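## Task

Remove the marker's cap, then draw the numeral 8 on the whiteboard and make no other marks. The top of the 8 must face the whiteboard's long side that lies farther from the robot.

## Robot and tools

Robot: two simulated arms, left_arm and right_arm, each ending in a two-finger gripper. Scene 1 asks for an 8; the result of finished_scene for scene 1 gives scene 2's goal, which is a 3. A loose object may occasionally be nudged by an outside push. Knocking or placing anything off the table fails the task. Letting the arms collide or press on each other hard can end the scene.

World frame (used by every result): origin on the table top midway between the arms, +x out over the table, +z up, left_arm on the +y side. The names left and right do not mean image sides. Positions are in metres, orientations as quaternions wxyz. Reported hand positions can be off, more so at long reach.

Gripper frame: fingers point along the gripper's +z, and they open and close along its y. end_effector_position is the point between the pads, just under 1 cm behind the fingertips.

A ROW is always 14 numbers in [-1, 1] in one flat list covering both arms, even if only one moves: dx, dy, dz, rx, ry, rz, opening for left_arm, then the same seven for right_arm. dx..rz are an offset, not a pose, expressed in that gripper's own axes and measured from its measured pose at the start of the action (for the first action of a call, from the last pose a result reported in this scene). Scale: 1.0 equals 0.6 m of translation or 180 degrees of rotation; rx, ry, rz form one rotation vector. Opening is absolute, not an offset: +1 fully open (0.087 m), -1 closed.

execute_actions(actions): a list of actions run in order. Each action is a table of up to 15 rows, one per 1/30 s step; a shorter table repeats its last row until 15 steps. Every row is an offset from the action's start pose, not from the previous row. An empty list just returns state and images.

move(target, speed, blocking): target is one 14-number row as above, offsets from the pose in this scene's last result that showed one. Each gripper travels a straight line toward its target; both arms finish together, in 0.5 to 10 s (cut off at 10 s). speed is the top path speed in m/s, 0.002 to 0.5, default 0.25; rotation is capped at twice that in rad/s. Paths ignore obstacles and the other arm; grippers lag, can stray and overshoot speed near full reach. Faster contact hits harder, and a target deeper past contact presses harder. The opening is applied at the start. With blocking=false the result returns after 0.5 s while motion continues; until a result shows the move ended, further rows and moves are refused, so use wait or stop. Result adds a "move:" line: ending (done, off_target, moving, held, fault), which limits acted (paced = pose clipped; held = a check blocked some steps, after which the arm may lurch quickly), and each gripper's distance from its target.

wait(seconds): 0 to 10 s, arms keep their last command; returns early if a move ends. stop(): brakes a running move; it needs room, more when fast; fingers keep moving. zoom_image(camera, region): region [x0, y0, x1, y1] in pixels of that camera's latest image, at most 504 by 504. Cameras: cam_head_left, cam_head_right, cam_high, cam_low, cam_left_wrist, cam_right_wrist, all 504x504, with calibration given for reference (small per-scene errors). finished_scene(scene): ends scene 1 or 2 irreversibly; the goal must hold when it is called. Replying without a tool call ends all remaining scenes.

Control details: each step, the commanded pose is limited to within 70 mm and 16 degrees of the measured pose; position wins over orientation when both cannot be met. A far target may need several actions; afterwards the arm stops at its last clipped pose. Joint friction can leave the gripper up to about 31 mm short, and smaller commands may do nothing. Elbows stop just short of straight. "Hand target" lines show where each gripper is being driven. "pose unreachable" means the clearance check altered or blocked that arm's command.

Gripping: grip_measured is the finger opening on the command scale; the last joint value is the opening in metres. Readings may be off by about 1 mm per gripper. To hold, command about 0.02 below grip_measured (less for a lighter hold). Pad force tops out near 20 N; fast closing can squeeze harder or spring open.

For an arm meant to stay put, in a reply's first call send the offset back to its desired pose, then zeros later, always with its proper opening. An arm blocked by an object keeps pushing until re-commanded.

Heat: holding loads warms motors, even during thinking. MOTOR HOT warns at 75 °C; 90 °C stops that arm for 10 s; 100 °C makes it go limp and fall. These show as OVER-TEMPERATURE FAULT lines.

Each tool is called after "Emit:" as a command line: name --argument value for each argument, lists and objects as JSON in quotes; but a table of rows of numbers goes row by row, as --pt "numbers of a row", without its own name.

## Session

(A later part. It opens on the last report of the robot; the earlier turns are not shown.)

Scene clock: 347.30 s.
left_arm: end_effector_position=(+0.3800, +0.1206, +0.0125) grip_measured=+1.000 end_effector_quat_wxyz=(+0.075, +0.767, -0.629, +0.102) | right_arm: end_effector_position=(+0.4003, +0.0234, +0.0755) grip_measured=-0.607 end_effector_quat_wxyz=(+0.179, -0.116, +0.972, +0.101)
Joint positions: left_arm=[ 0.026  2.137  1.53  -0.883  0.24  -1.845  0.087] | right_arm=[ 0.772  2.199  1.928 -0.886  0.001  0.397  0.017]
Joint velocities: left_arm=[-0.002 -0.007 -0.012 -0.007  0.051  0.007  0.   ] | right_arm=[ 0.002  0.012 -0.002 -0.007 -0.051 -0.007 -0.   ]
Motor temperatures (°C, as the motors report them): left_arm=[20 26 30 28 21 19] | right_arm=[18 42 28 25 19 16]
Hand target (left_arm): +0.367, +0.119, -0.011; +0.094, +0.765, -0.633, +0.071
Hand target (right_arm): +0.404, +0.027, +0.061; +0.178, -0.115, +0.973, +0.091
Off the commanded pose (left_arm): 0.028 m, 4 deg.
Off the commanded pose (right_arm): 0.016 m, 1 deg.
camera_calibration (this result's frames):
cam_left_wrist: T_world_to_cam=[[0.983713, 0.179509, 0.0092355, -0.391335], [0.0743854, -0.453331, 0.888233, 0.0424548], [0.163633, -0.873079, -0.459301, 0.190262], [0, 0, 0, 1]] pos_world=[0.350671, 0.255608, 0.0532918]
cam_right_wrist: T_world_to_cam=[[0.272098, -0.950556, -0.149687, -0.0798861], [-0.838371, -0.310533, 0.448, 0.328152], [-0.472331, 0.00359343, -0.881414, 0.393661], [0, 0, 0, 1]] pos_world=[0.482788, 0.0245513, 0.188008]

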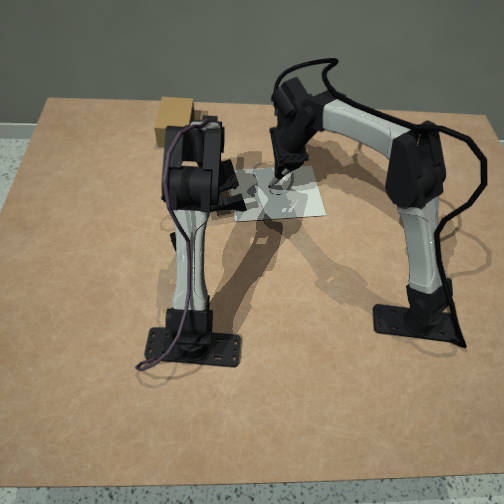

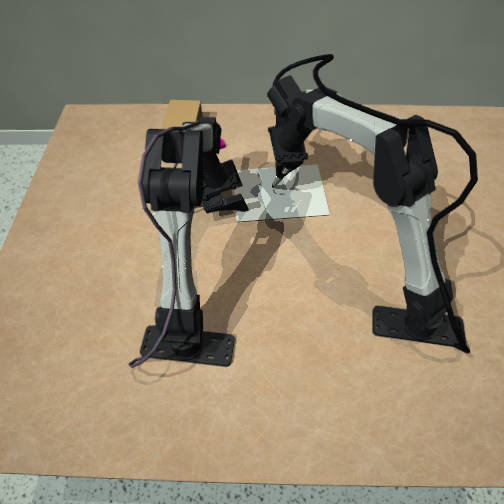

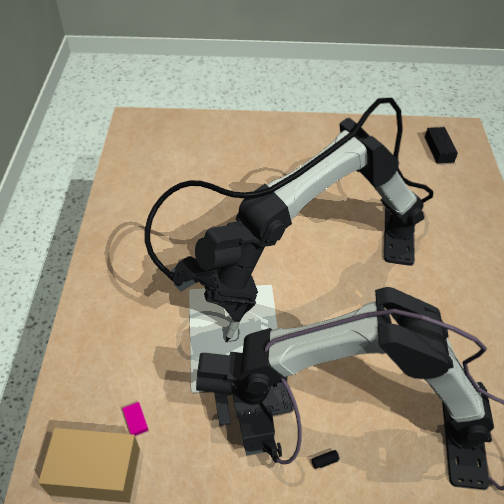

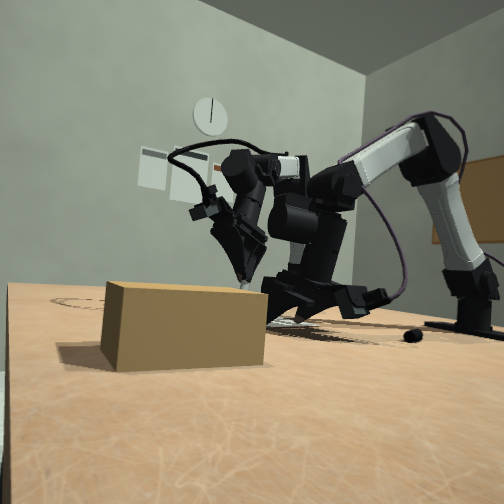

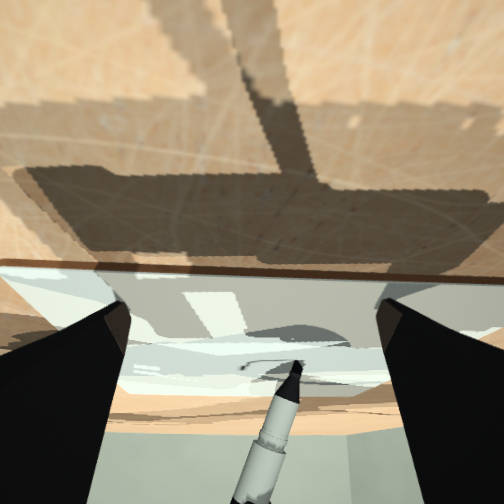

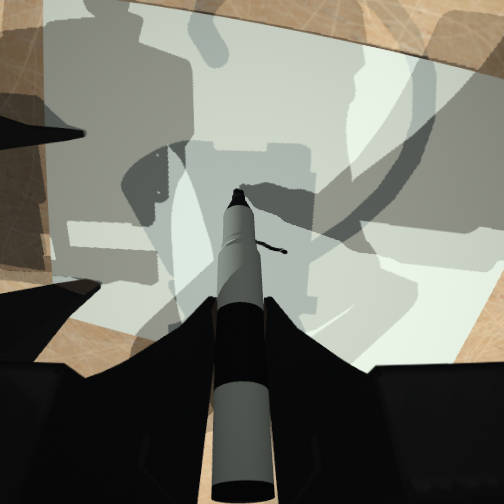

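Emit:
execute_actions --actions '[[[-0.012,0.02,0.04,-0.022,-0.008,0,1,-0.0217,-0.0172,0.034,0.0285,-0.0147,0,-0.65]]]'

Emit:
execute_actions --actions '[[[-0.012,0.02,0.04,-0.022,-0.008,0,1,0.012,-0.0325,0.02,0.0385,0.009,-0.002,-0.65]]]'

Scene clock: 356.07 s.
left_arm: end_effector_position=(+0.3800, +0.1206, +0.0125) grip_measured=+1.000 end_effector_quat_wxyz=(+0.075, +0.767, -0.629, +0.102) | right_arm: end_effector_position=(+0.4189, +0.0203, +0.0751) grip_measured=-0.607 end_effector_quat_wxyz=(+0.212, -0.106, +0.969, +0.075)
Joint positions: left_arm=[ 0.026  2.137  1.53  -0.883  0.24  -1.845  0.087] | right_arm=[ 0.773  2.222  1.957 -0.86   0.08   0.4    0.017]
Joint velocities: left_arm=[-0.002 -0.002 -0.012  0.037 -0.022  0.037  0.   ] | right_arm=[ 0.002 -0.002  0.002  0.022 -0.007  0.007  0.   ]
Motor temperatures (°C, as the motors report them): left_arm=[20 26 30 27 21 19] | right_arm=[18 42 29 25 20 16]
Hand target (left_arm): +0.367, +0.119, -0.011; +0.094, +0.765, -0.633, +0.071
Hand target (right_arm): +0.421, +0.021, +0.061; +0.207, -0.105, +0.971, +0.061
Off the commanded pose (left_arm): 0.028 m, 4 deg.
Off the commanded pose (right_arm): 0.015 m, 2 deg.
camera_calibration (this result's frames):
cam_left_wrist: T_world_to_cam=[[0.983713, 0.179509, 0.0092355, -0.391335], [0.0743854, -0.453331, 0.888233, 0.0424548], [0.163633, -0.873079, -0.459301, 0.190262], [0, 0, 0, 1]] pos_world=[0.350671, 0.255608, 0.0532918]
cam_right_wrist: T_world_to_cam=[[0.247534, -0.964164, -0.0954692, -0.0814535], [-0.877288, -0.264863, 0.400266, 0.361908], [-0.411208, -0.0153252, -0.911413, 0.379061], [0, 0, 0, 1]] pos_world=[0.493533, 0.0231306, 0.192846]

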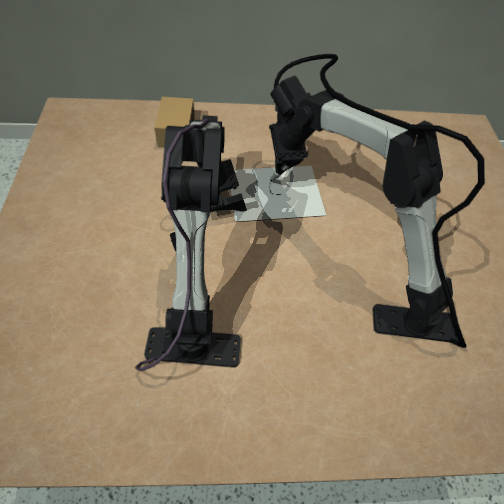

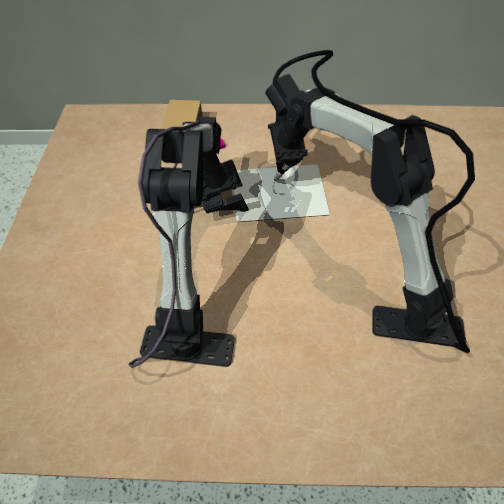

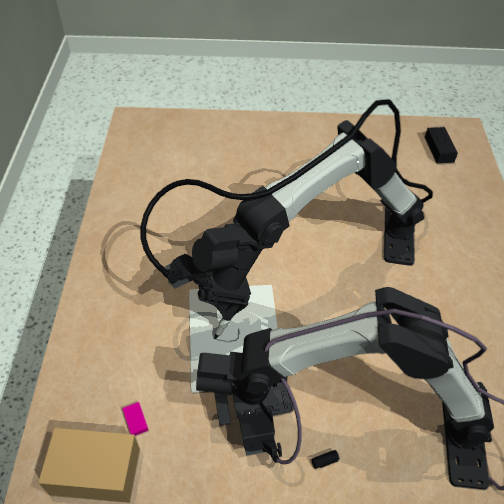

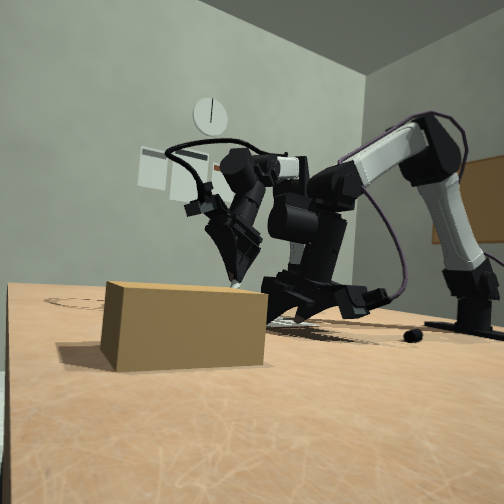

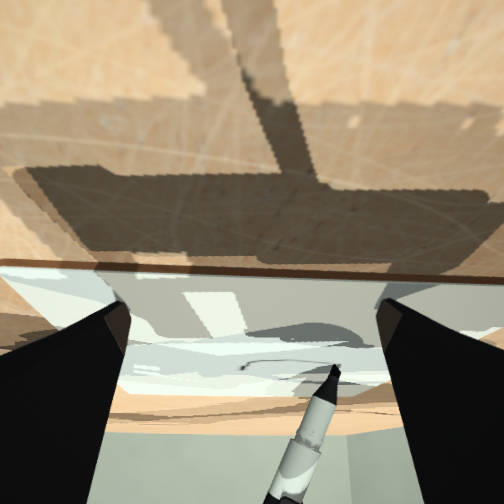

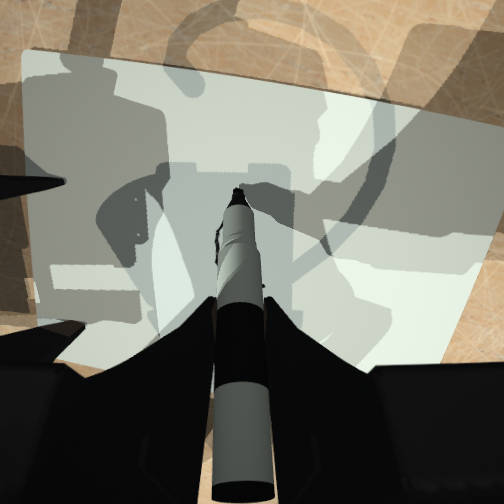

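Scene clock: 356.57 s.
left_arm: end_effector_position=(+0.3800, +0.1206, +0.0125) grip_measured=+1.000 end_effector_quat_wxyz=(+0.075, +0.767, -0.629, +0.102) | right_arm: end_effector_position=(+0.4263, +0.0077, +0.0749) grip_measured=-0.607 end_effector_quat_wxyz=(+0.225, -0.097, +0.969, +0.036)
Joint positions: left_arm=[ 0.026  2.137  1.53  -0.883  0.24  -1.845  0.087] | right_arm=[ 0.774  2.232  1.975 -0.882  0.164  0.4    0.017]
Joint velocities: left_arm=[ 0.017 -0.002 -0.012  0.081 -0.022  0.037  0.   ] | right_arm=[-0.002  0.012 -0.012 -0.037  0.022  0.007 -0.   ]
Motor temperatures (°C, as the motors report them): left_arm=[20 26 30 27 21 19] | right_arm=[18 42 29 25 20 16]
Hand target (left_arm): +0.367, +0.119, -0.011; +0.094, +0.765, -0.633, +0.071
Hand target (right_arm): +0.422, +0.003, +0.060; +0.206, -0.097, +0.974, +0.015
Off the commanded pose (left_arm): 0.028 m, 4 deg.
Off the commanded pose (right_arm): 0.017 m, 4 deg.
camera_calibration (this result's frames):
cam_left_wrist: T_world_to_cam=[[0.983713, 0.179509, 0.0092355, -0.391335], [0.0743854, -0.453331, 0.888233, 0.0424548], [0.163633, -0.873079, -0.459301, 0.190262], [0, 0, 0, 1]] pos_world=[0.350671, 0.255608, 0.0532918]
cam_right_wrist: T_world_to_cam=[[0.214693, -0.976459, -0.0208309, -0.0868945], [-0.898877, -0.205887, 0.386822, 0.374912], [-0.382004, -0.0643235, -0.921919, 0.370462], [0, 0, 0, 1]] pos_world=[0.497174, 0.01617, 0.194701]

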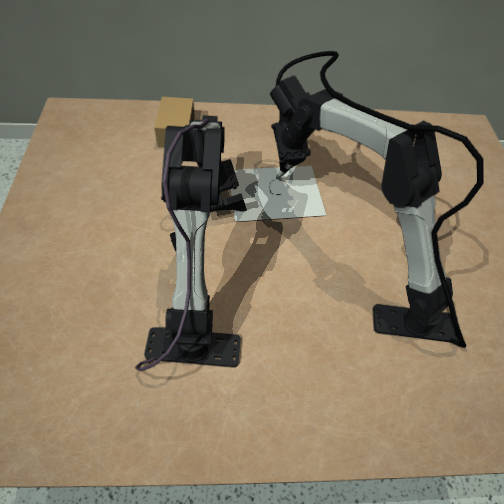

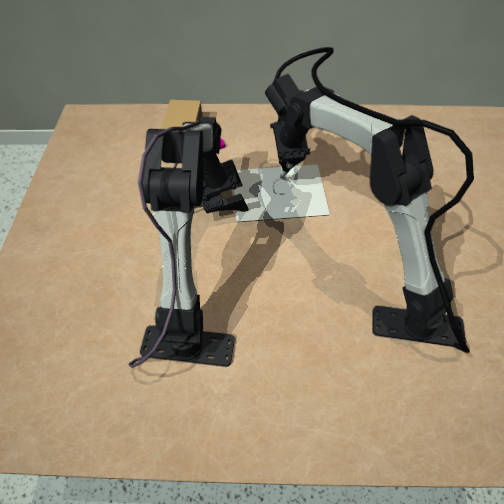

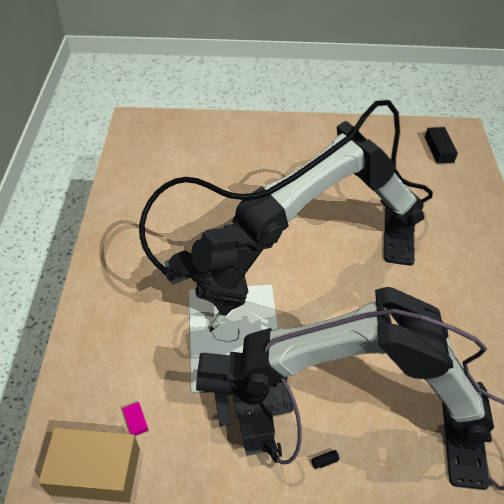

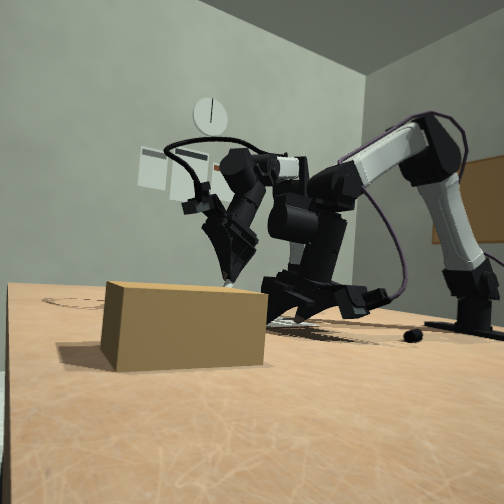

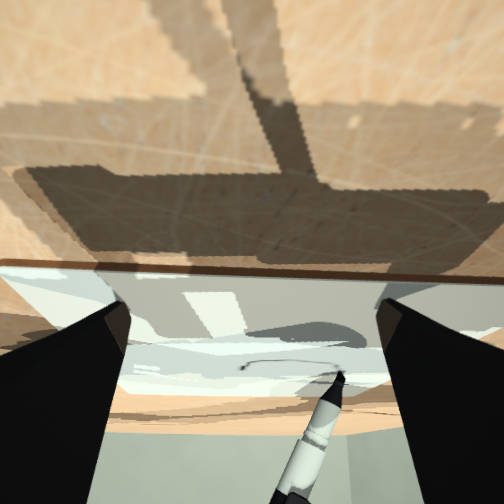

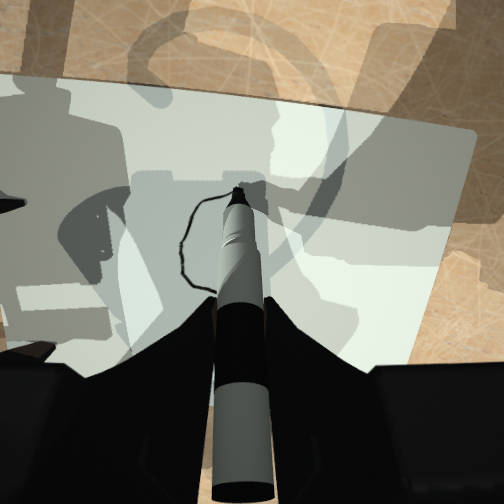

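Emit:
execute_actions --actions '[[[-0.012,0.02,0.04,-0.022,-0.008,0,1,0.028,-0.026,0.0,0.025,0.0185,-0.002,-0.65]]]'

Scene clock: 361.83 s.
left_arm: end_effector_position=(+0.3800, +0.1206, +0.0125) grip_measured=+1.000 end_effector_quat_wxyz=(+0.075, +0.767, -0.629, +0.102) | right_arm: end_effector_position=(+0.4251, +0.0008, +0.0739) grip_measured=-0.607 end_effector_quat_wxyz=(+0.223, -0.091, +0.970, +0.019)
Joint positions: left_arm=[ 0.026  2.137  1.53  -0.883  0.24  -1.845  0.087] | right_arm=[ 0.774  2.232  1.976 -0.904  0.193  0.407  0.017]
Joint velocities: left_arm=[-0.007 -0.002  0.002 -0.022 -0.007  0.037  0.   ] | right_arm=[-0.012  0.002  0.012  0.066  0.022 -0.066 -0.001]
Motor temperatures (°C, as the motors report them): left_arm=[20 27 30 27 21 19] | right_arm=[18 42 29 25 20 16]
Hand target (left_arm): +0.367, +0.119, -0.011; +0.094, +0.765, -0.633, +0.071
Hand target (right_arm): +0.415, -0.010, +0.068; +0.202, -0.093, +0.975, -0.005
Off the commanded pose (left_arm): 0.028 m, 4 deg.
Off the commanded pose (right_arm): 0.017 m, 4 deg.
camera_calibration (this result's frames):
cam_left_wrist: T_world_to_cam=[[0.983713, 0.179509, 0.0092355, -0.391335], [0.0743854, -0.453331, 0.888233, 0.0424548], [0.163633, -0.873079, -0.459301, 0.190262], [0, 0, 0, 1]] pos_world=[0.350671, 0.255608, 0.0532918]
cam_right_wrist: T_world_to_cam=[[0.196887, -0.980383, 0.00923735, -0.0881084], [-0.901723, -0.177375, 0.394252, 0.373427], [-0.384879, -0.0859525, -0.918956, 0.369688], [0, 0, 0, 1]] pos_world=[0.49636, 0.0116324, 0.193317]

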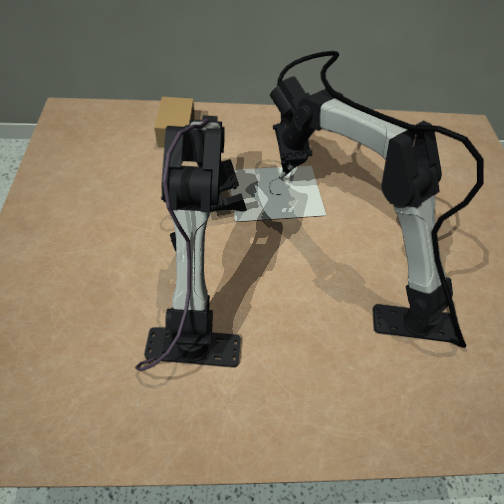

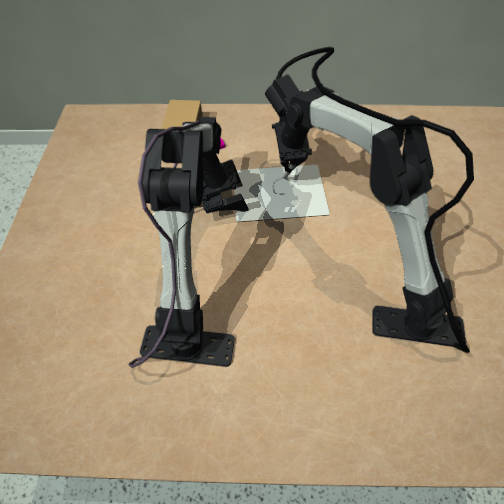

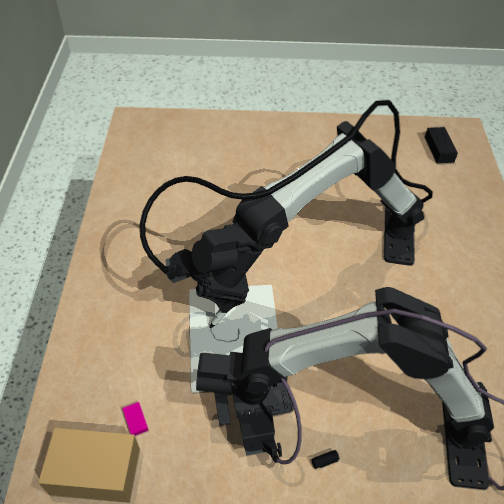

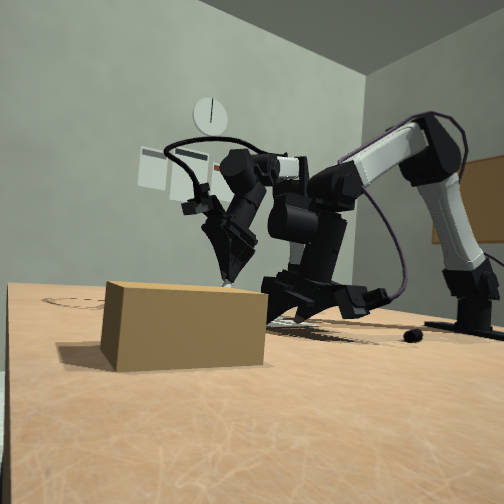

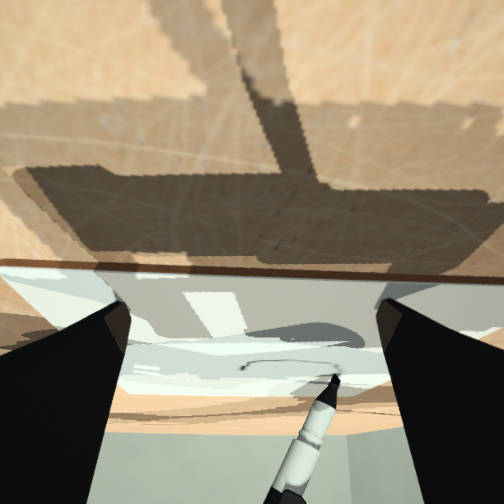

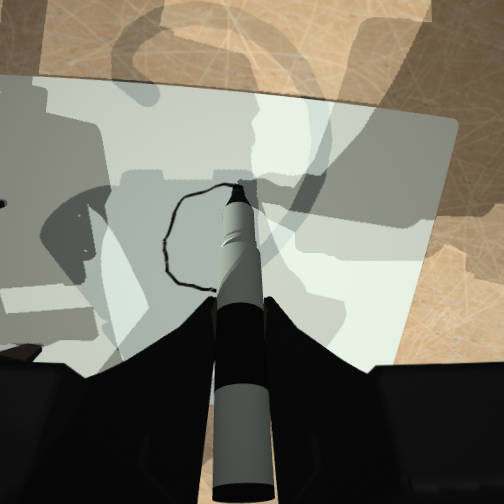

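Emit:
execute_actions --actions '[[[-0.012,0.02,0.04,-0.022,-0.008,0,1,0.032,-0.015,-0.02,0.009,0.021,-0.002,-0.65]]]'

Scene clock: 367.93 s.
left_arm: end_effector_position=(+0.3800, +0.1204, +0.0125) grip_measured=+1.000 end_effector_quat_wxyz=(+0.075, +0.767, -0.629, +0.102) | right_arm: end_effector_position=(+0.4141, -0.0072, +0.0803) grip_measured=-0.607 end_effector_quat_wxyz=(+0.207, -0.092, +0.974, +0.010)
Joint positions: left_arm=[ 0.026  2.137  1.53  -0.883  0.241 -1.845  0.087] | right_arm=[ 0.774  2.211  1.976 -0.962  0.193  0.411  0.017]
Joint velocities: left_arm=[ 0.022 -0.007 -0.012 -0.081  0.022  0.051  0.   ] | right_arm=[-0.002 -0.002  0.002 -0.022 -0.037 -0.051 -0.   ]
Motor temperatures (°C, as the motors report them): left_arm=[20 27 30 27 21 19] | right_arm=[18 43 29 24 20 16]
Hand target (left_arm): +0.367, +0.119, -0.011; +0.094, +0.765, -0.633, +0.071
Hand target (right_arm): +0.405, -0.013, +0.076; +0.193, -0.092, +0.977, +0.001
Off the commanded pose (left_arm): 0.028 m, 4 deg.
Off the commanded pose (right_arm): 0.011 m, 2 deg.
camera_calibration (this result's frames):
cam_left_wrist: T_world_to_cam=[[0.98379, 0.179092, 0.00914404, -0.391263], [0.0741539, -0.45271, 0.888569, 0.0423546], [0.163276, -0.873487, -0.458652, 0.190362], [0, 0, 0, 1]] pos_world=[0.350698, 0.255525, 0.0532525]
cam_right_wrist: T_world_to_cam=[[0.19434, -0.980645, 0.0238252, -0.0939156], [-0.889705, -0.165985, 0.425293, 0.352196], [-0.413107, -0.103849, -0.904742, 0.381052], [0, 0, 0, 1]] pos_world=[0.489018, 0.00593338, 0.197205]

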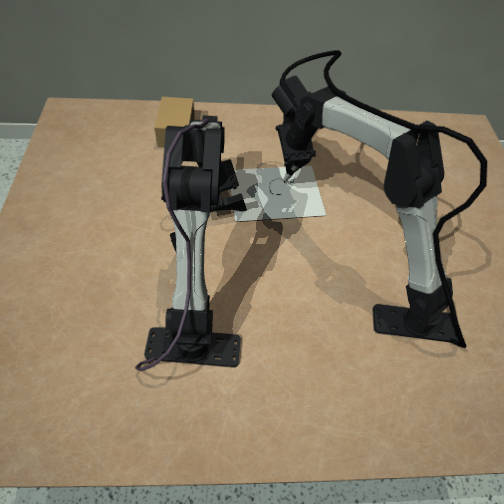

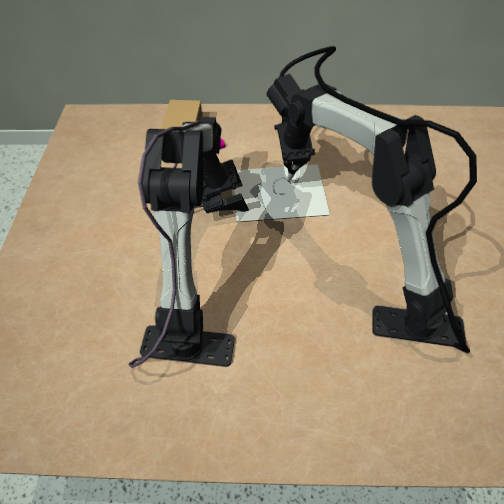

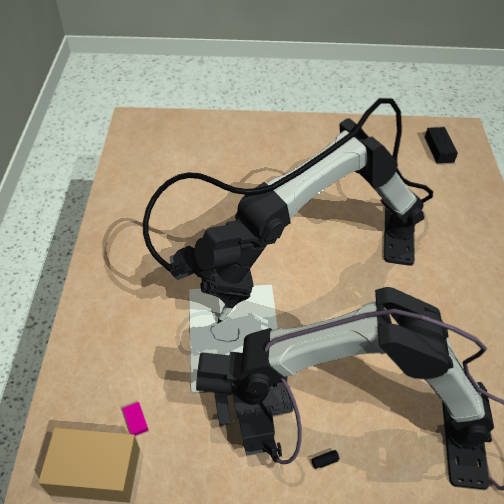

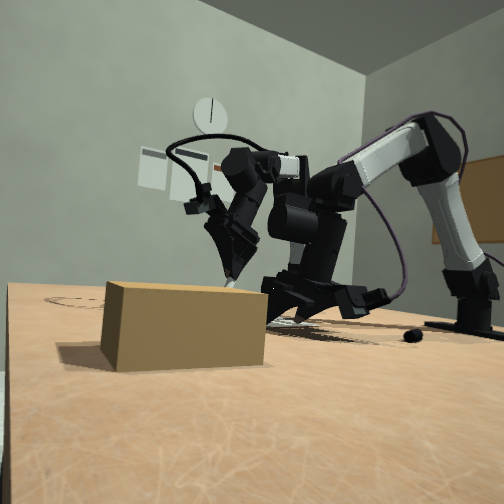

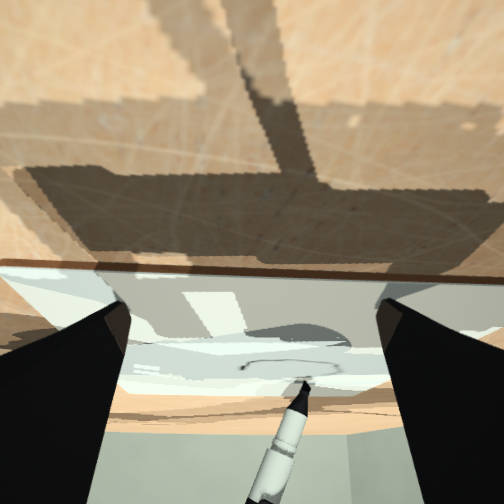

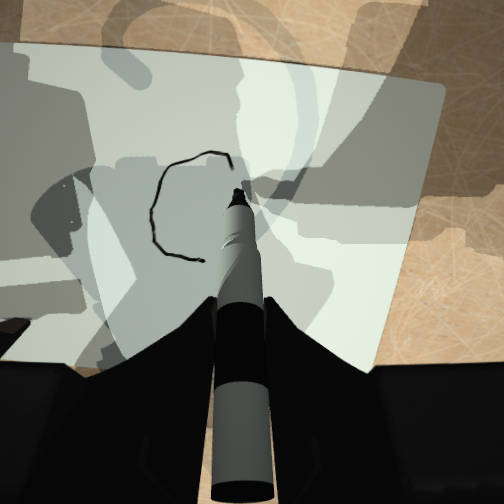

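Emit:
move --target '[-0.012,0.02,0.04,-0.022,-0.008,0,1,0.112,0.003,-0.105,-0.058,0.044,0,-0.65]' --speed 0.08

Scene clock: 383.00 s.
left_arm: end_effector_position=(+0.3802, +0.1203, +0.0131) grip_measured=+1.000 end_effector_quat_wxyz=(+0.075, +0.766, -0.630, +0.103) | right_arm: end_effector_position=(+0.3383, -0.0169, +0.1136) grip_measured=-0.607 end_effector_quat_wxyz=(+0.147, -0.112, +0.978, +0.095)
Joint positions: left_arm=[ 0.026  2.136  1.53  -0.882  0.242 -1.843  0.087] | right_arm=[ 0.774  1.945  1.71  -0.985 -0.018  0.411  0.017]
Joint velocities: left_arm=[ 0.007 -0.022  0.002 -0.139 -0.007 -0.022  0.   ] | right_arm=[ 0.017 -0.012 -0.017 -0.051 -0.095 -0.037  0.001]
Motor temperatures (°C, as the motors report them): left_arm=[20 27 30 27 21 19] | right_arm=[18 47 28 24 20 16]
Hand target (left_arm): +0.367, +0.119, -0.011; +0.094, +0.765, -0.634, +0.071
Hand target (right_arm): +0.328, -0.023, +0.109; +0.129, -0.111, +0.981, +0.091
Off the commanded pose (left_arm): 0.028 m, 4 deg.
Off the commanded pose (right_arm): 0.011 m, 2 deg.
move: off_target (left_arm, right_arm)
camera_calibration (this result's frames):
cam_left_wrist: T_world_to_cam=[[0.983977, 0.17795, 0.0110943, -0.391429], [0.0717313, -0.452069, 0.889094, 0.0426173], [0.16323, -0.874052, -0.45759, 0.190515], [0, 0, 0, 1]] pos_world=[0.351002, 0.255441, 0.0536298]
cam_right_wrist: T_world_to_cam=[[0.258278, -0.954549, -0.148758, -0.0910724], [-0.809178, -0.297871, 0.506461, 0.230244], [-0.527753, -0.0104356, -0.849334, 0.412905], [0, 0, 0, 1]] pos_world=[0.427742, -0.014041, 0.220536]

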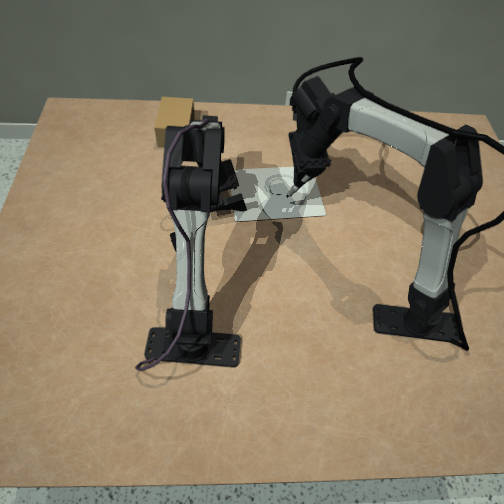

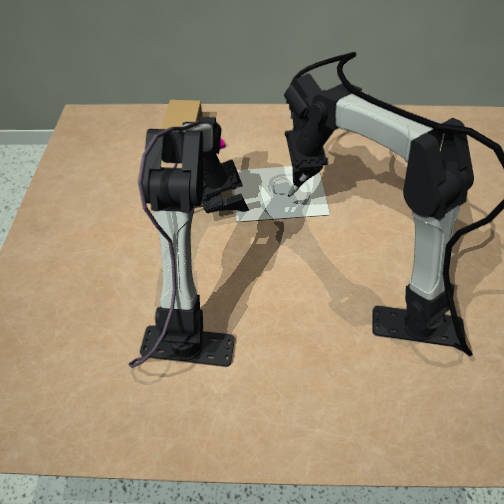

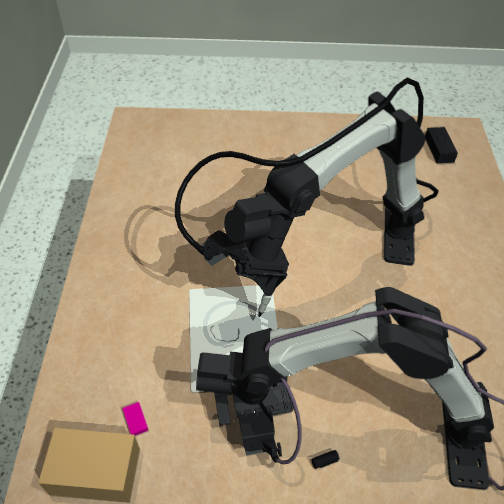

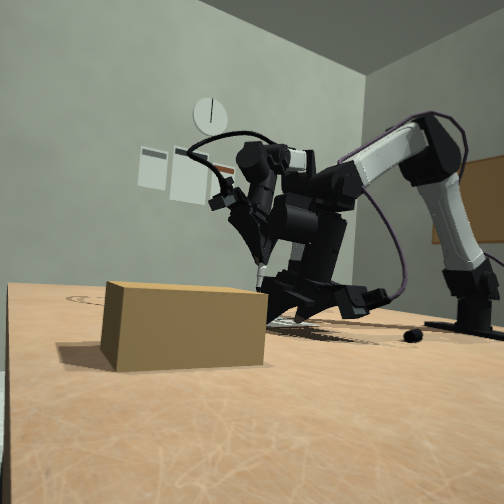

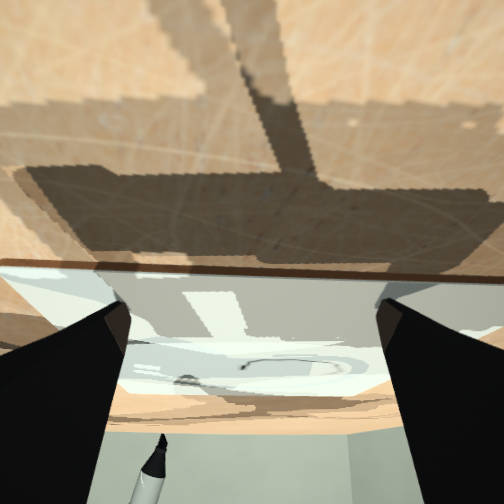

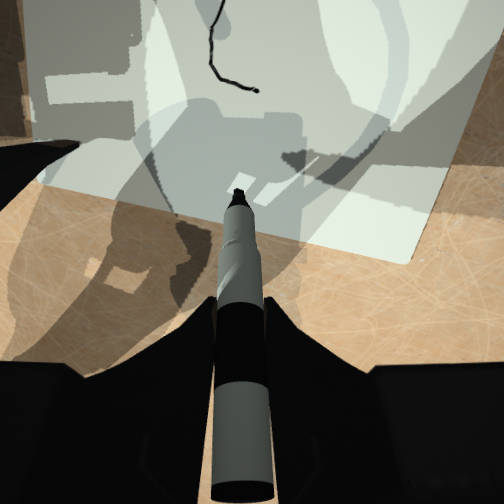

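Emit:
move --target '[-0.012,0.02,0.04,-0.022,-0.008,0,1,0.05,-0.022,0.042,0.003,0.012,0,-0.65]' --speed 0.05

Scene clock: 390.40 s.
left_arm: end_effector_position=(+0.3802, +0.1203, +0.0131) grip_measured=+1.000 end_effector_quat_wxyz=(+0.075, +0.766, -0.630, +0.103) | right_arm: end_effector_position=(+0.3235, -0.0274, +0.0797) grip_measured=-0.607 end_effector_quat_wxyz=(+0.128, -0.112, +0.982, +0.086)
Joint positions: left_arm=[ 0.026  2.136  1.53  -0.882  0.242 -1.843  0.087] | right_arm=[ 0.774  1.922  1.552 -0.891 -0.02   0.411  0.017]
Joint velocities: left_arm=[ 0.012  0.007 -0.007 -0.022 -0.022 -0.007  0.   ] | right_arm=[ 0.012  0.002 -0.002  0.007 -0.007 -0.022 -0.   ]
Motor temperatures (°C, as the motors report them): left_arm=[20 27 30 26 21 19] | right_arm=[18 47 27 24 19 16]
Hand target (left_arm): +0.368, +0.119, -0.011; +0.094, +0.764, -0.634, +0.072
Hand target (right_arm): +0.321, -0.030, +0.078; +0.129, -0.113, +0.981, +0.088
Off the commanded pose (left_arm): 0.028 m, 4 deg.
Off the commanded pose (right_arm): 0.004 m, 0 deg.
move: off_target (left_arm)
camera_calibration (this result's frames):
cam_left_wrist: T_world_to_cam=[[0.983977, 0.17795, 0.0110943, -0.391429], [0.0717313, -0.452069, 0.889094, 0.0426173], [0.16323, -0.874052, -0.45759, 0.190515], [0, 0, 0, 1]] pos_world=[0.351002, 0.255441, 0.0536298]
cam_right_wrist: T_world_to_cam=[[0.25392, -0.957721, -0.135255, -0.102053], [-0.790743, -0.286079, 0.541187, 0.223931], [-0.557, -0.0304661, -0.829953, 0.383583], [0, 0, 0, 1]] pos_world=[0.416641, -0.0219899, 0.183364]

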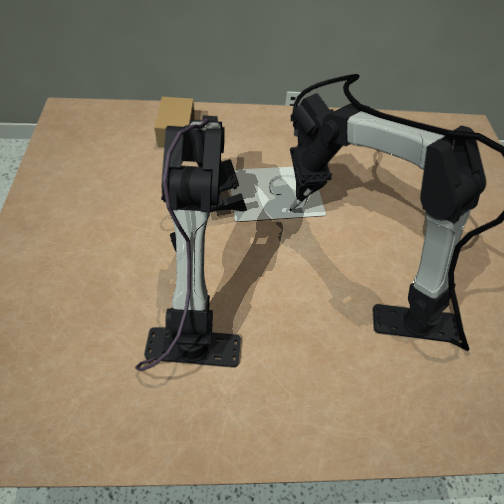

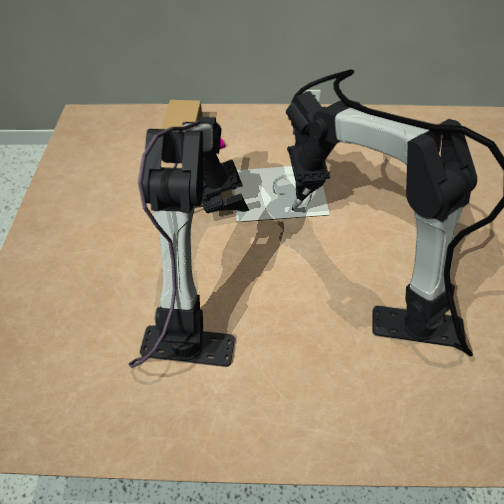

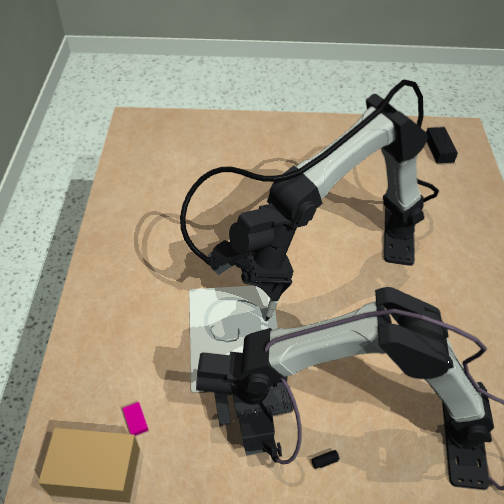

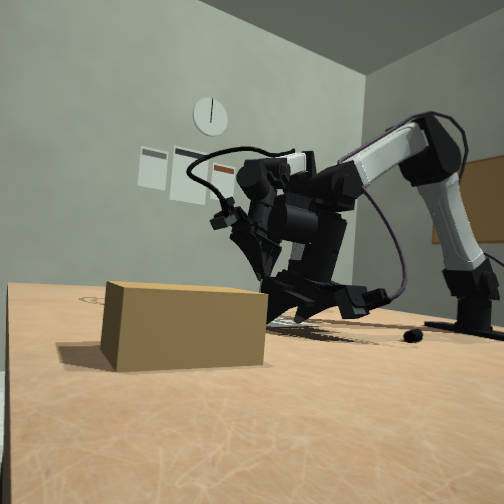

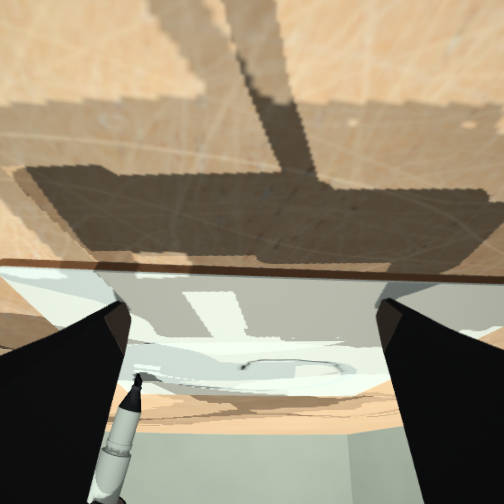

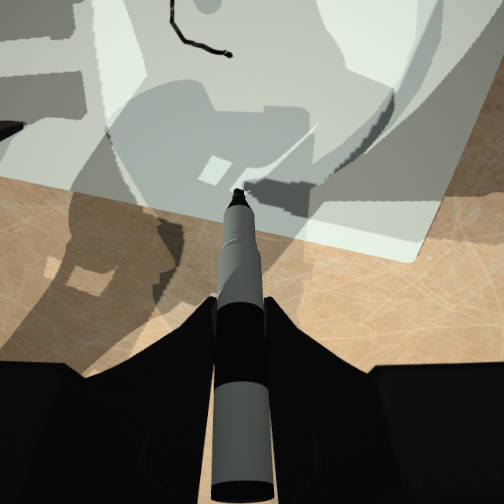

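Emit:
execute_actions --actions '[[[-0.012,0.02,0.04,-0.022,-0.008,0,1,-0.02,0.0085,0.003,-0.0065,-0.0155,0.001,-0.65]],[[-0.012,0.02,0.04,-0.022,-0.008,0,1,0.009,-0.001,0.031,0.0065,0.015,-0.001,-0.65]]]'

Scene clock: 395.60 s.
left_arm: end_effector_position=(+0.3802, +0.1203, +0.0131) grip_measured=+1.000 end_effector_quat_wxyz=(+0.075, +0.766, -0.630, +0.103) | right_arm: end_effector_position=(+0.3330, -0.0200, +0.0769) grip_measured=-0.607 end_effector_quat_wxyz=(+0.140, -0.112, +0.979, +0.093)
Joint positions: left_arm=[ 0.026  2.136  1.53  -0.882  0.242 -1.843  0.087] | right_arm=[ 0.774  1.944  1.566 -0.855 -0.022  0.411  0.017]
Joint velocities: left_arm=[-0.022 -0.007  0.002 -0.051 -0.022  0.066  0.   ] | right_arm=[ 0.007 -0.002 -0.012  0.066  0.007  0.022  0.   ]
Motor temperatures (°C, as the motors report them): left_arm=[20 27 30 26 21 19] | right_arm=[18 47 27 24 19 16]
Hand target (left_arm): +0.368, +0.119, -0.011; +0.094, +0.764, -0.634, +0.072
Hand target (right_arm): +0.332, -0.019, +0.063; +0.125, -0.114, +0.982, +0.083
Off the commanded pose (left_arm): 0.028 m, 4 deg.
Off the commanded pose (right_arm): 0.015 m, 2 deg.
camera_calibration (this result's frames):
cam_left_wrist: T_world_to_cam=[[0.983977, 0.17795, 0.0110943, -0.391429], [0.0717313, -0.452069, 0.889094, 0.0426173], [0.16323, -0.874052, -0.45759, 0.190515], [0, 0, 0, 1]] pos_world=[0.351002, 0.255441, 0.0536298]
cam_right_wrist: T_world_to_cam=[[0.257422, -0.955103, -0.146667, -0.0980532], [-0.802027, -0.295844, 0.518873, 0.240345], [-0.538968, -0.0159387, -0.842176, 0.381991], [0, 0, 0, 1]] pos_world=[0.423885, -0.0164581, 0.182614]

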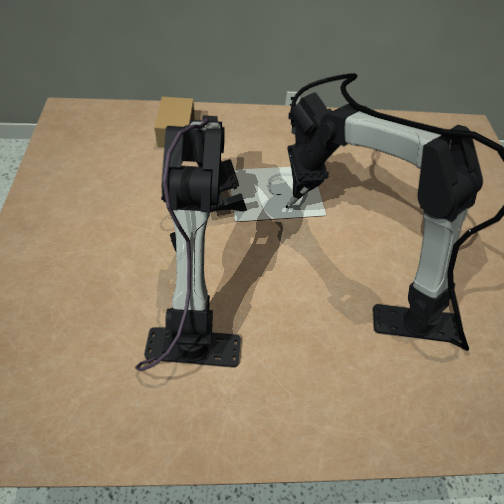

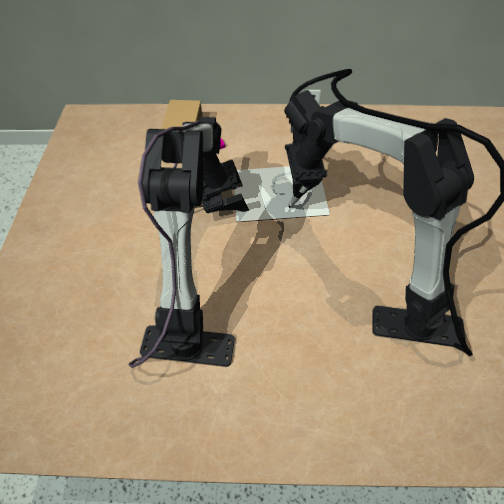

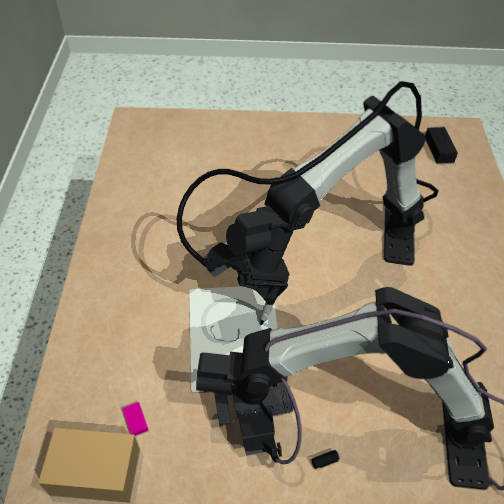

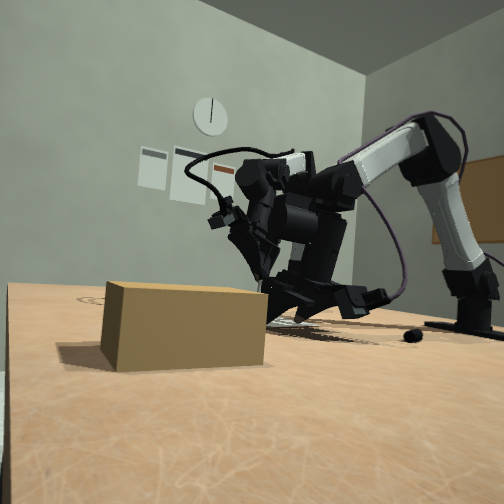

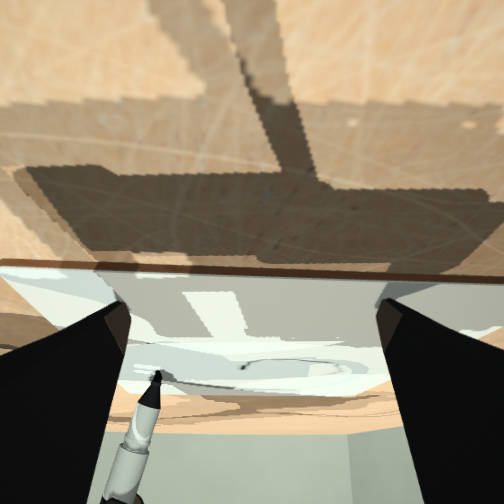

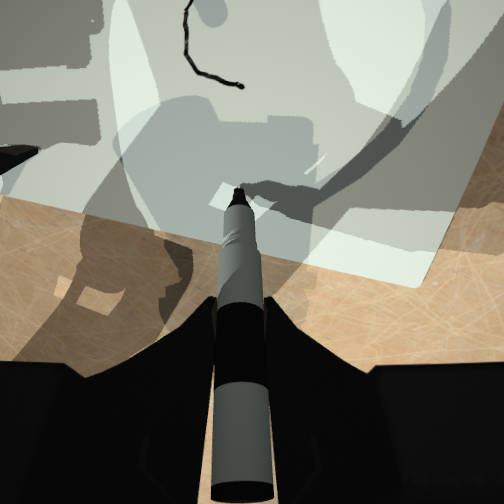

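Emit:
execute_actions --actions '[[[-0.012,0.02,0.04,-0.022,-0.008,0,1,-0.006,-0.026,0.031,0.0375,-0.001,-0.001,-0.65]],[[-0.012,0.02,0.04,-0.022,-0.008,0,1,-0.0225,-0.0024,0.035,0.013,-0.011,0,-0.65]]]'

Scene clock: 400.90 s.
left_arm: end_effector_position=(+0.3802, +0.1203, +0.0131) grip_measured=+1.000 end_effector_quat_wxyz=(+0.075, +0.766, -0.630, +0.103) | right_arm: end_effector_position=(+0.3548, -0.0225, +0.0757) grip_measured=-0.607 end_effector_quat_wxyz=(+0.179, -0.102, +0.977, +0.059)
Joint positions: left_arm=[ 0.026  2.136  1.53  -0.882  0.242 -1.843  0.087] | right_arm=[ 0.78   1.973  1.598 -0.825  0.081  0.418  0.017]
Joint velocities: left_arm=[-0.007 -0.002 -0.007 -0.051  0.022 -0.051  0.   ] | right_arm=[ 0.007 -0.012  0.007 -0.007  0.007  0.022 -0.001]
Motor temperatures (°C, as the motors report them): left_arm=[20 27 30 26 21 19] | right_arm=[18 45 27 24 19 16]
Hand target (left_arm): +0.368, +0.119, -0.011; +0.094, +0.764, -0.634, +0.072
Hand target (right_arm): +0.361, -0.021, +0.061; +0.179, -0.101, +0.978, +0.046
Off the commanded pose (left_arm): 0.028 m, 4 deg.
Off the commanded pose (right_arm): 0.017 m, 2 deg.
camera_calibration (this result's frames):
cam_left_wrist: T_world_to_cam=[[0.983977, 0.17795, 0.0110943, -0.391429], [0.0717313, -0.452069, 0.889094, 0.0426173], [0.16323, -0.874052, -0.45759, 0.190515], [0, 0, 0, 1]] pos_world=[0.351002, 0.255441, 0.0536298]
cam_right_wrist: T_world_to_cam=[[0.232145, -0.969875, -0.0738371, -0.103061], [-0.852643, -0.23944, 0.464401, 0.281117], [-0.46809, -0.0448516, -0.882542, 0.369938], [0, 0, 0, 1]] pos_world=[0.436782, -0.0160534, 0.188324]

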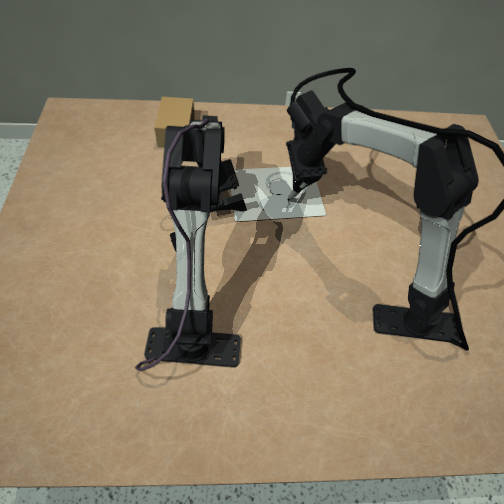

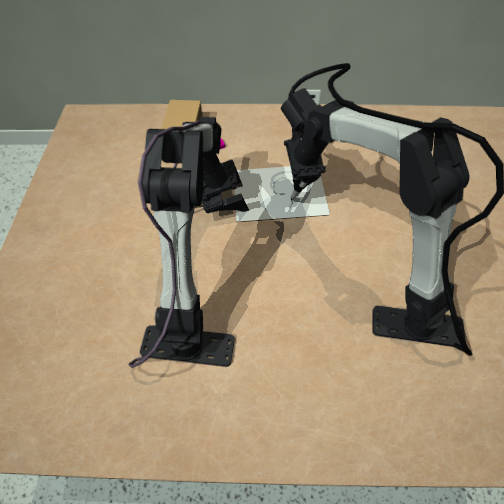

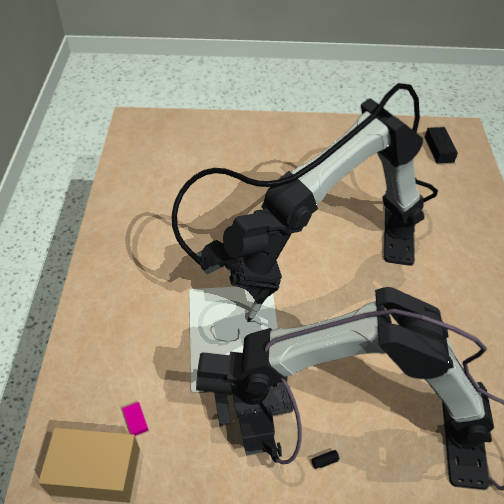

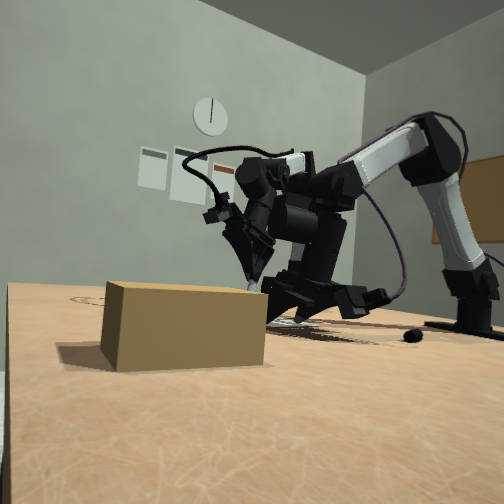

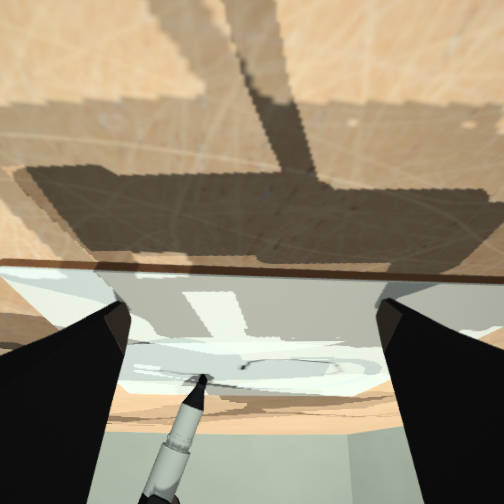

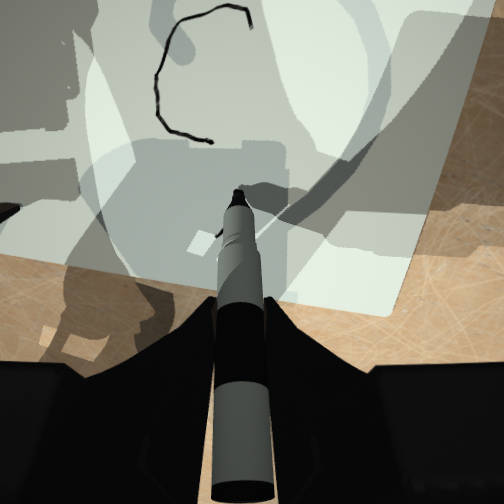

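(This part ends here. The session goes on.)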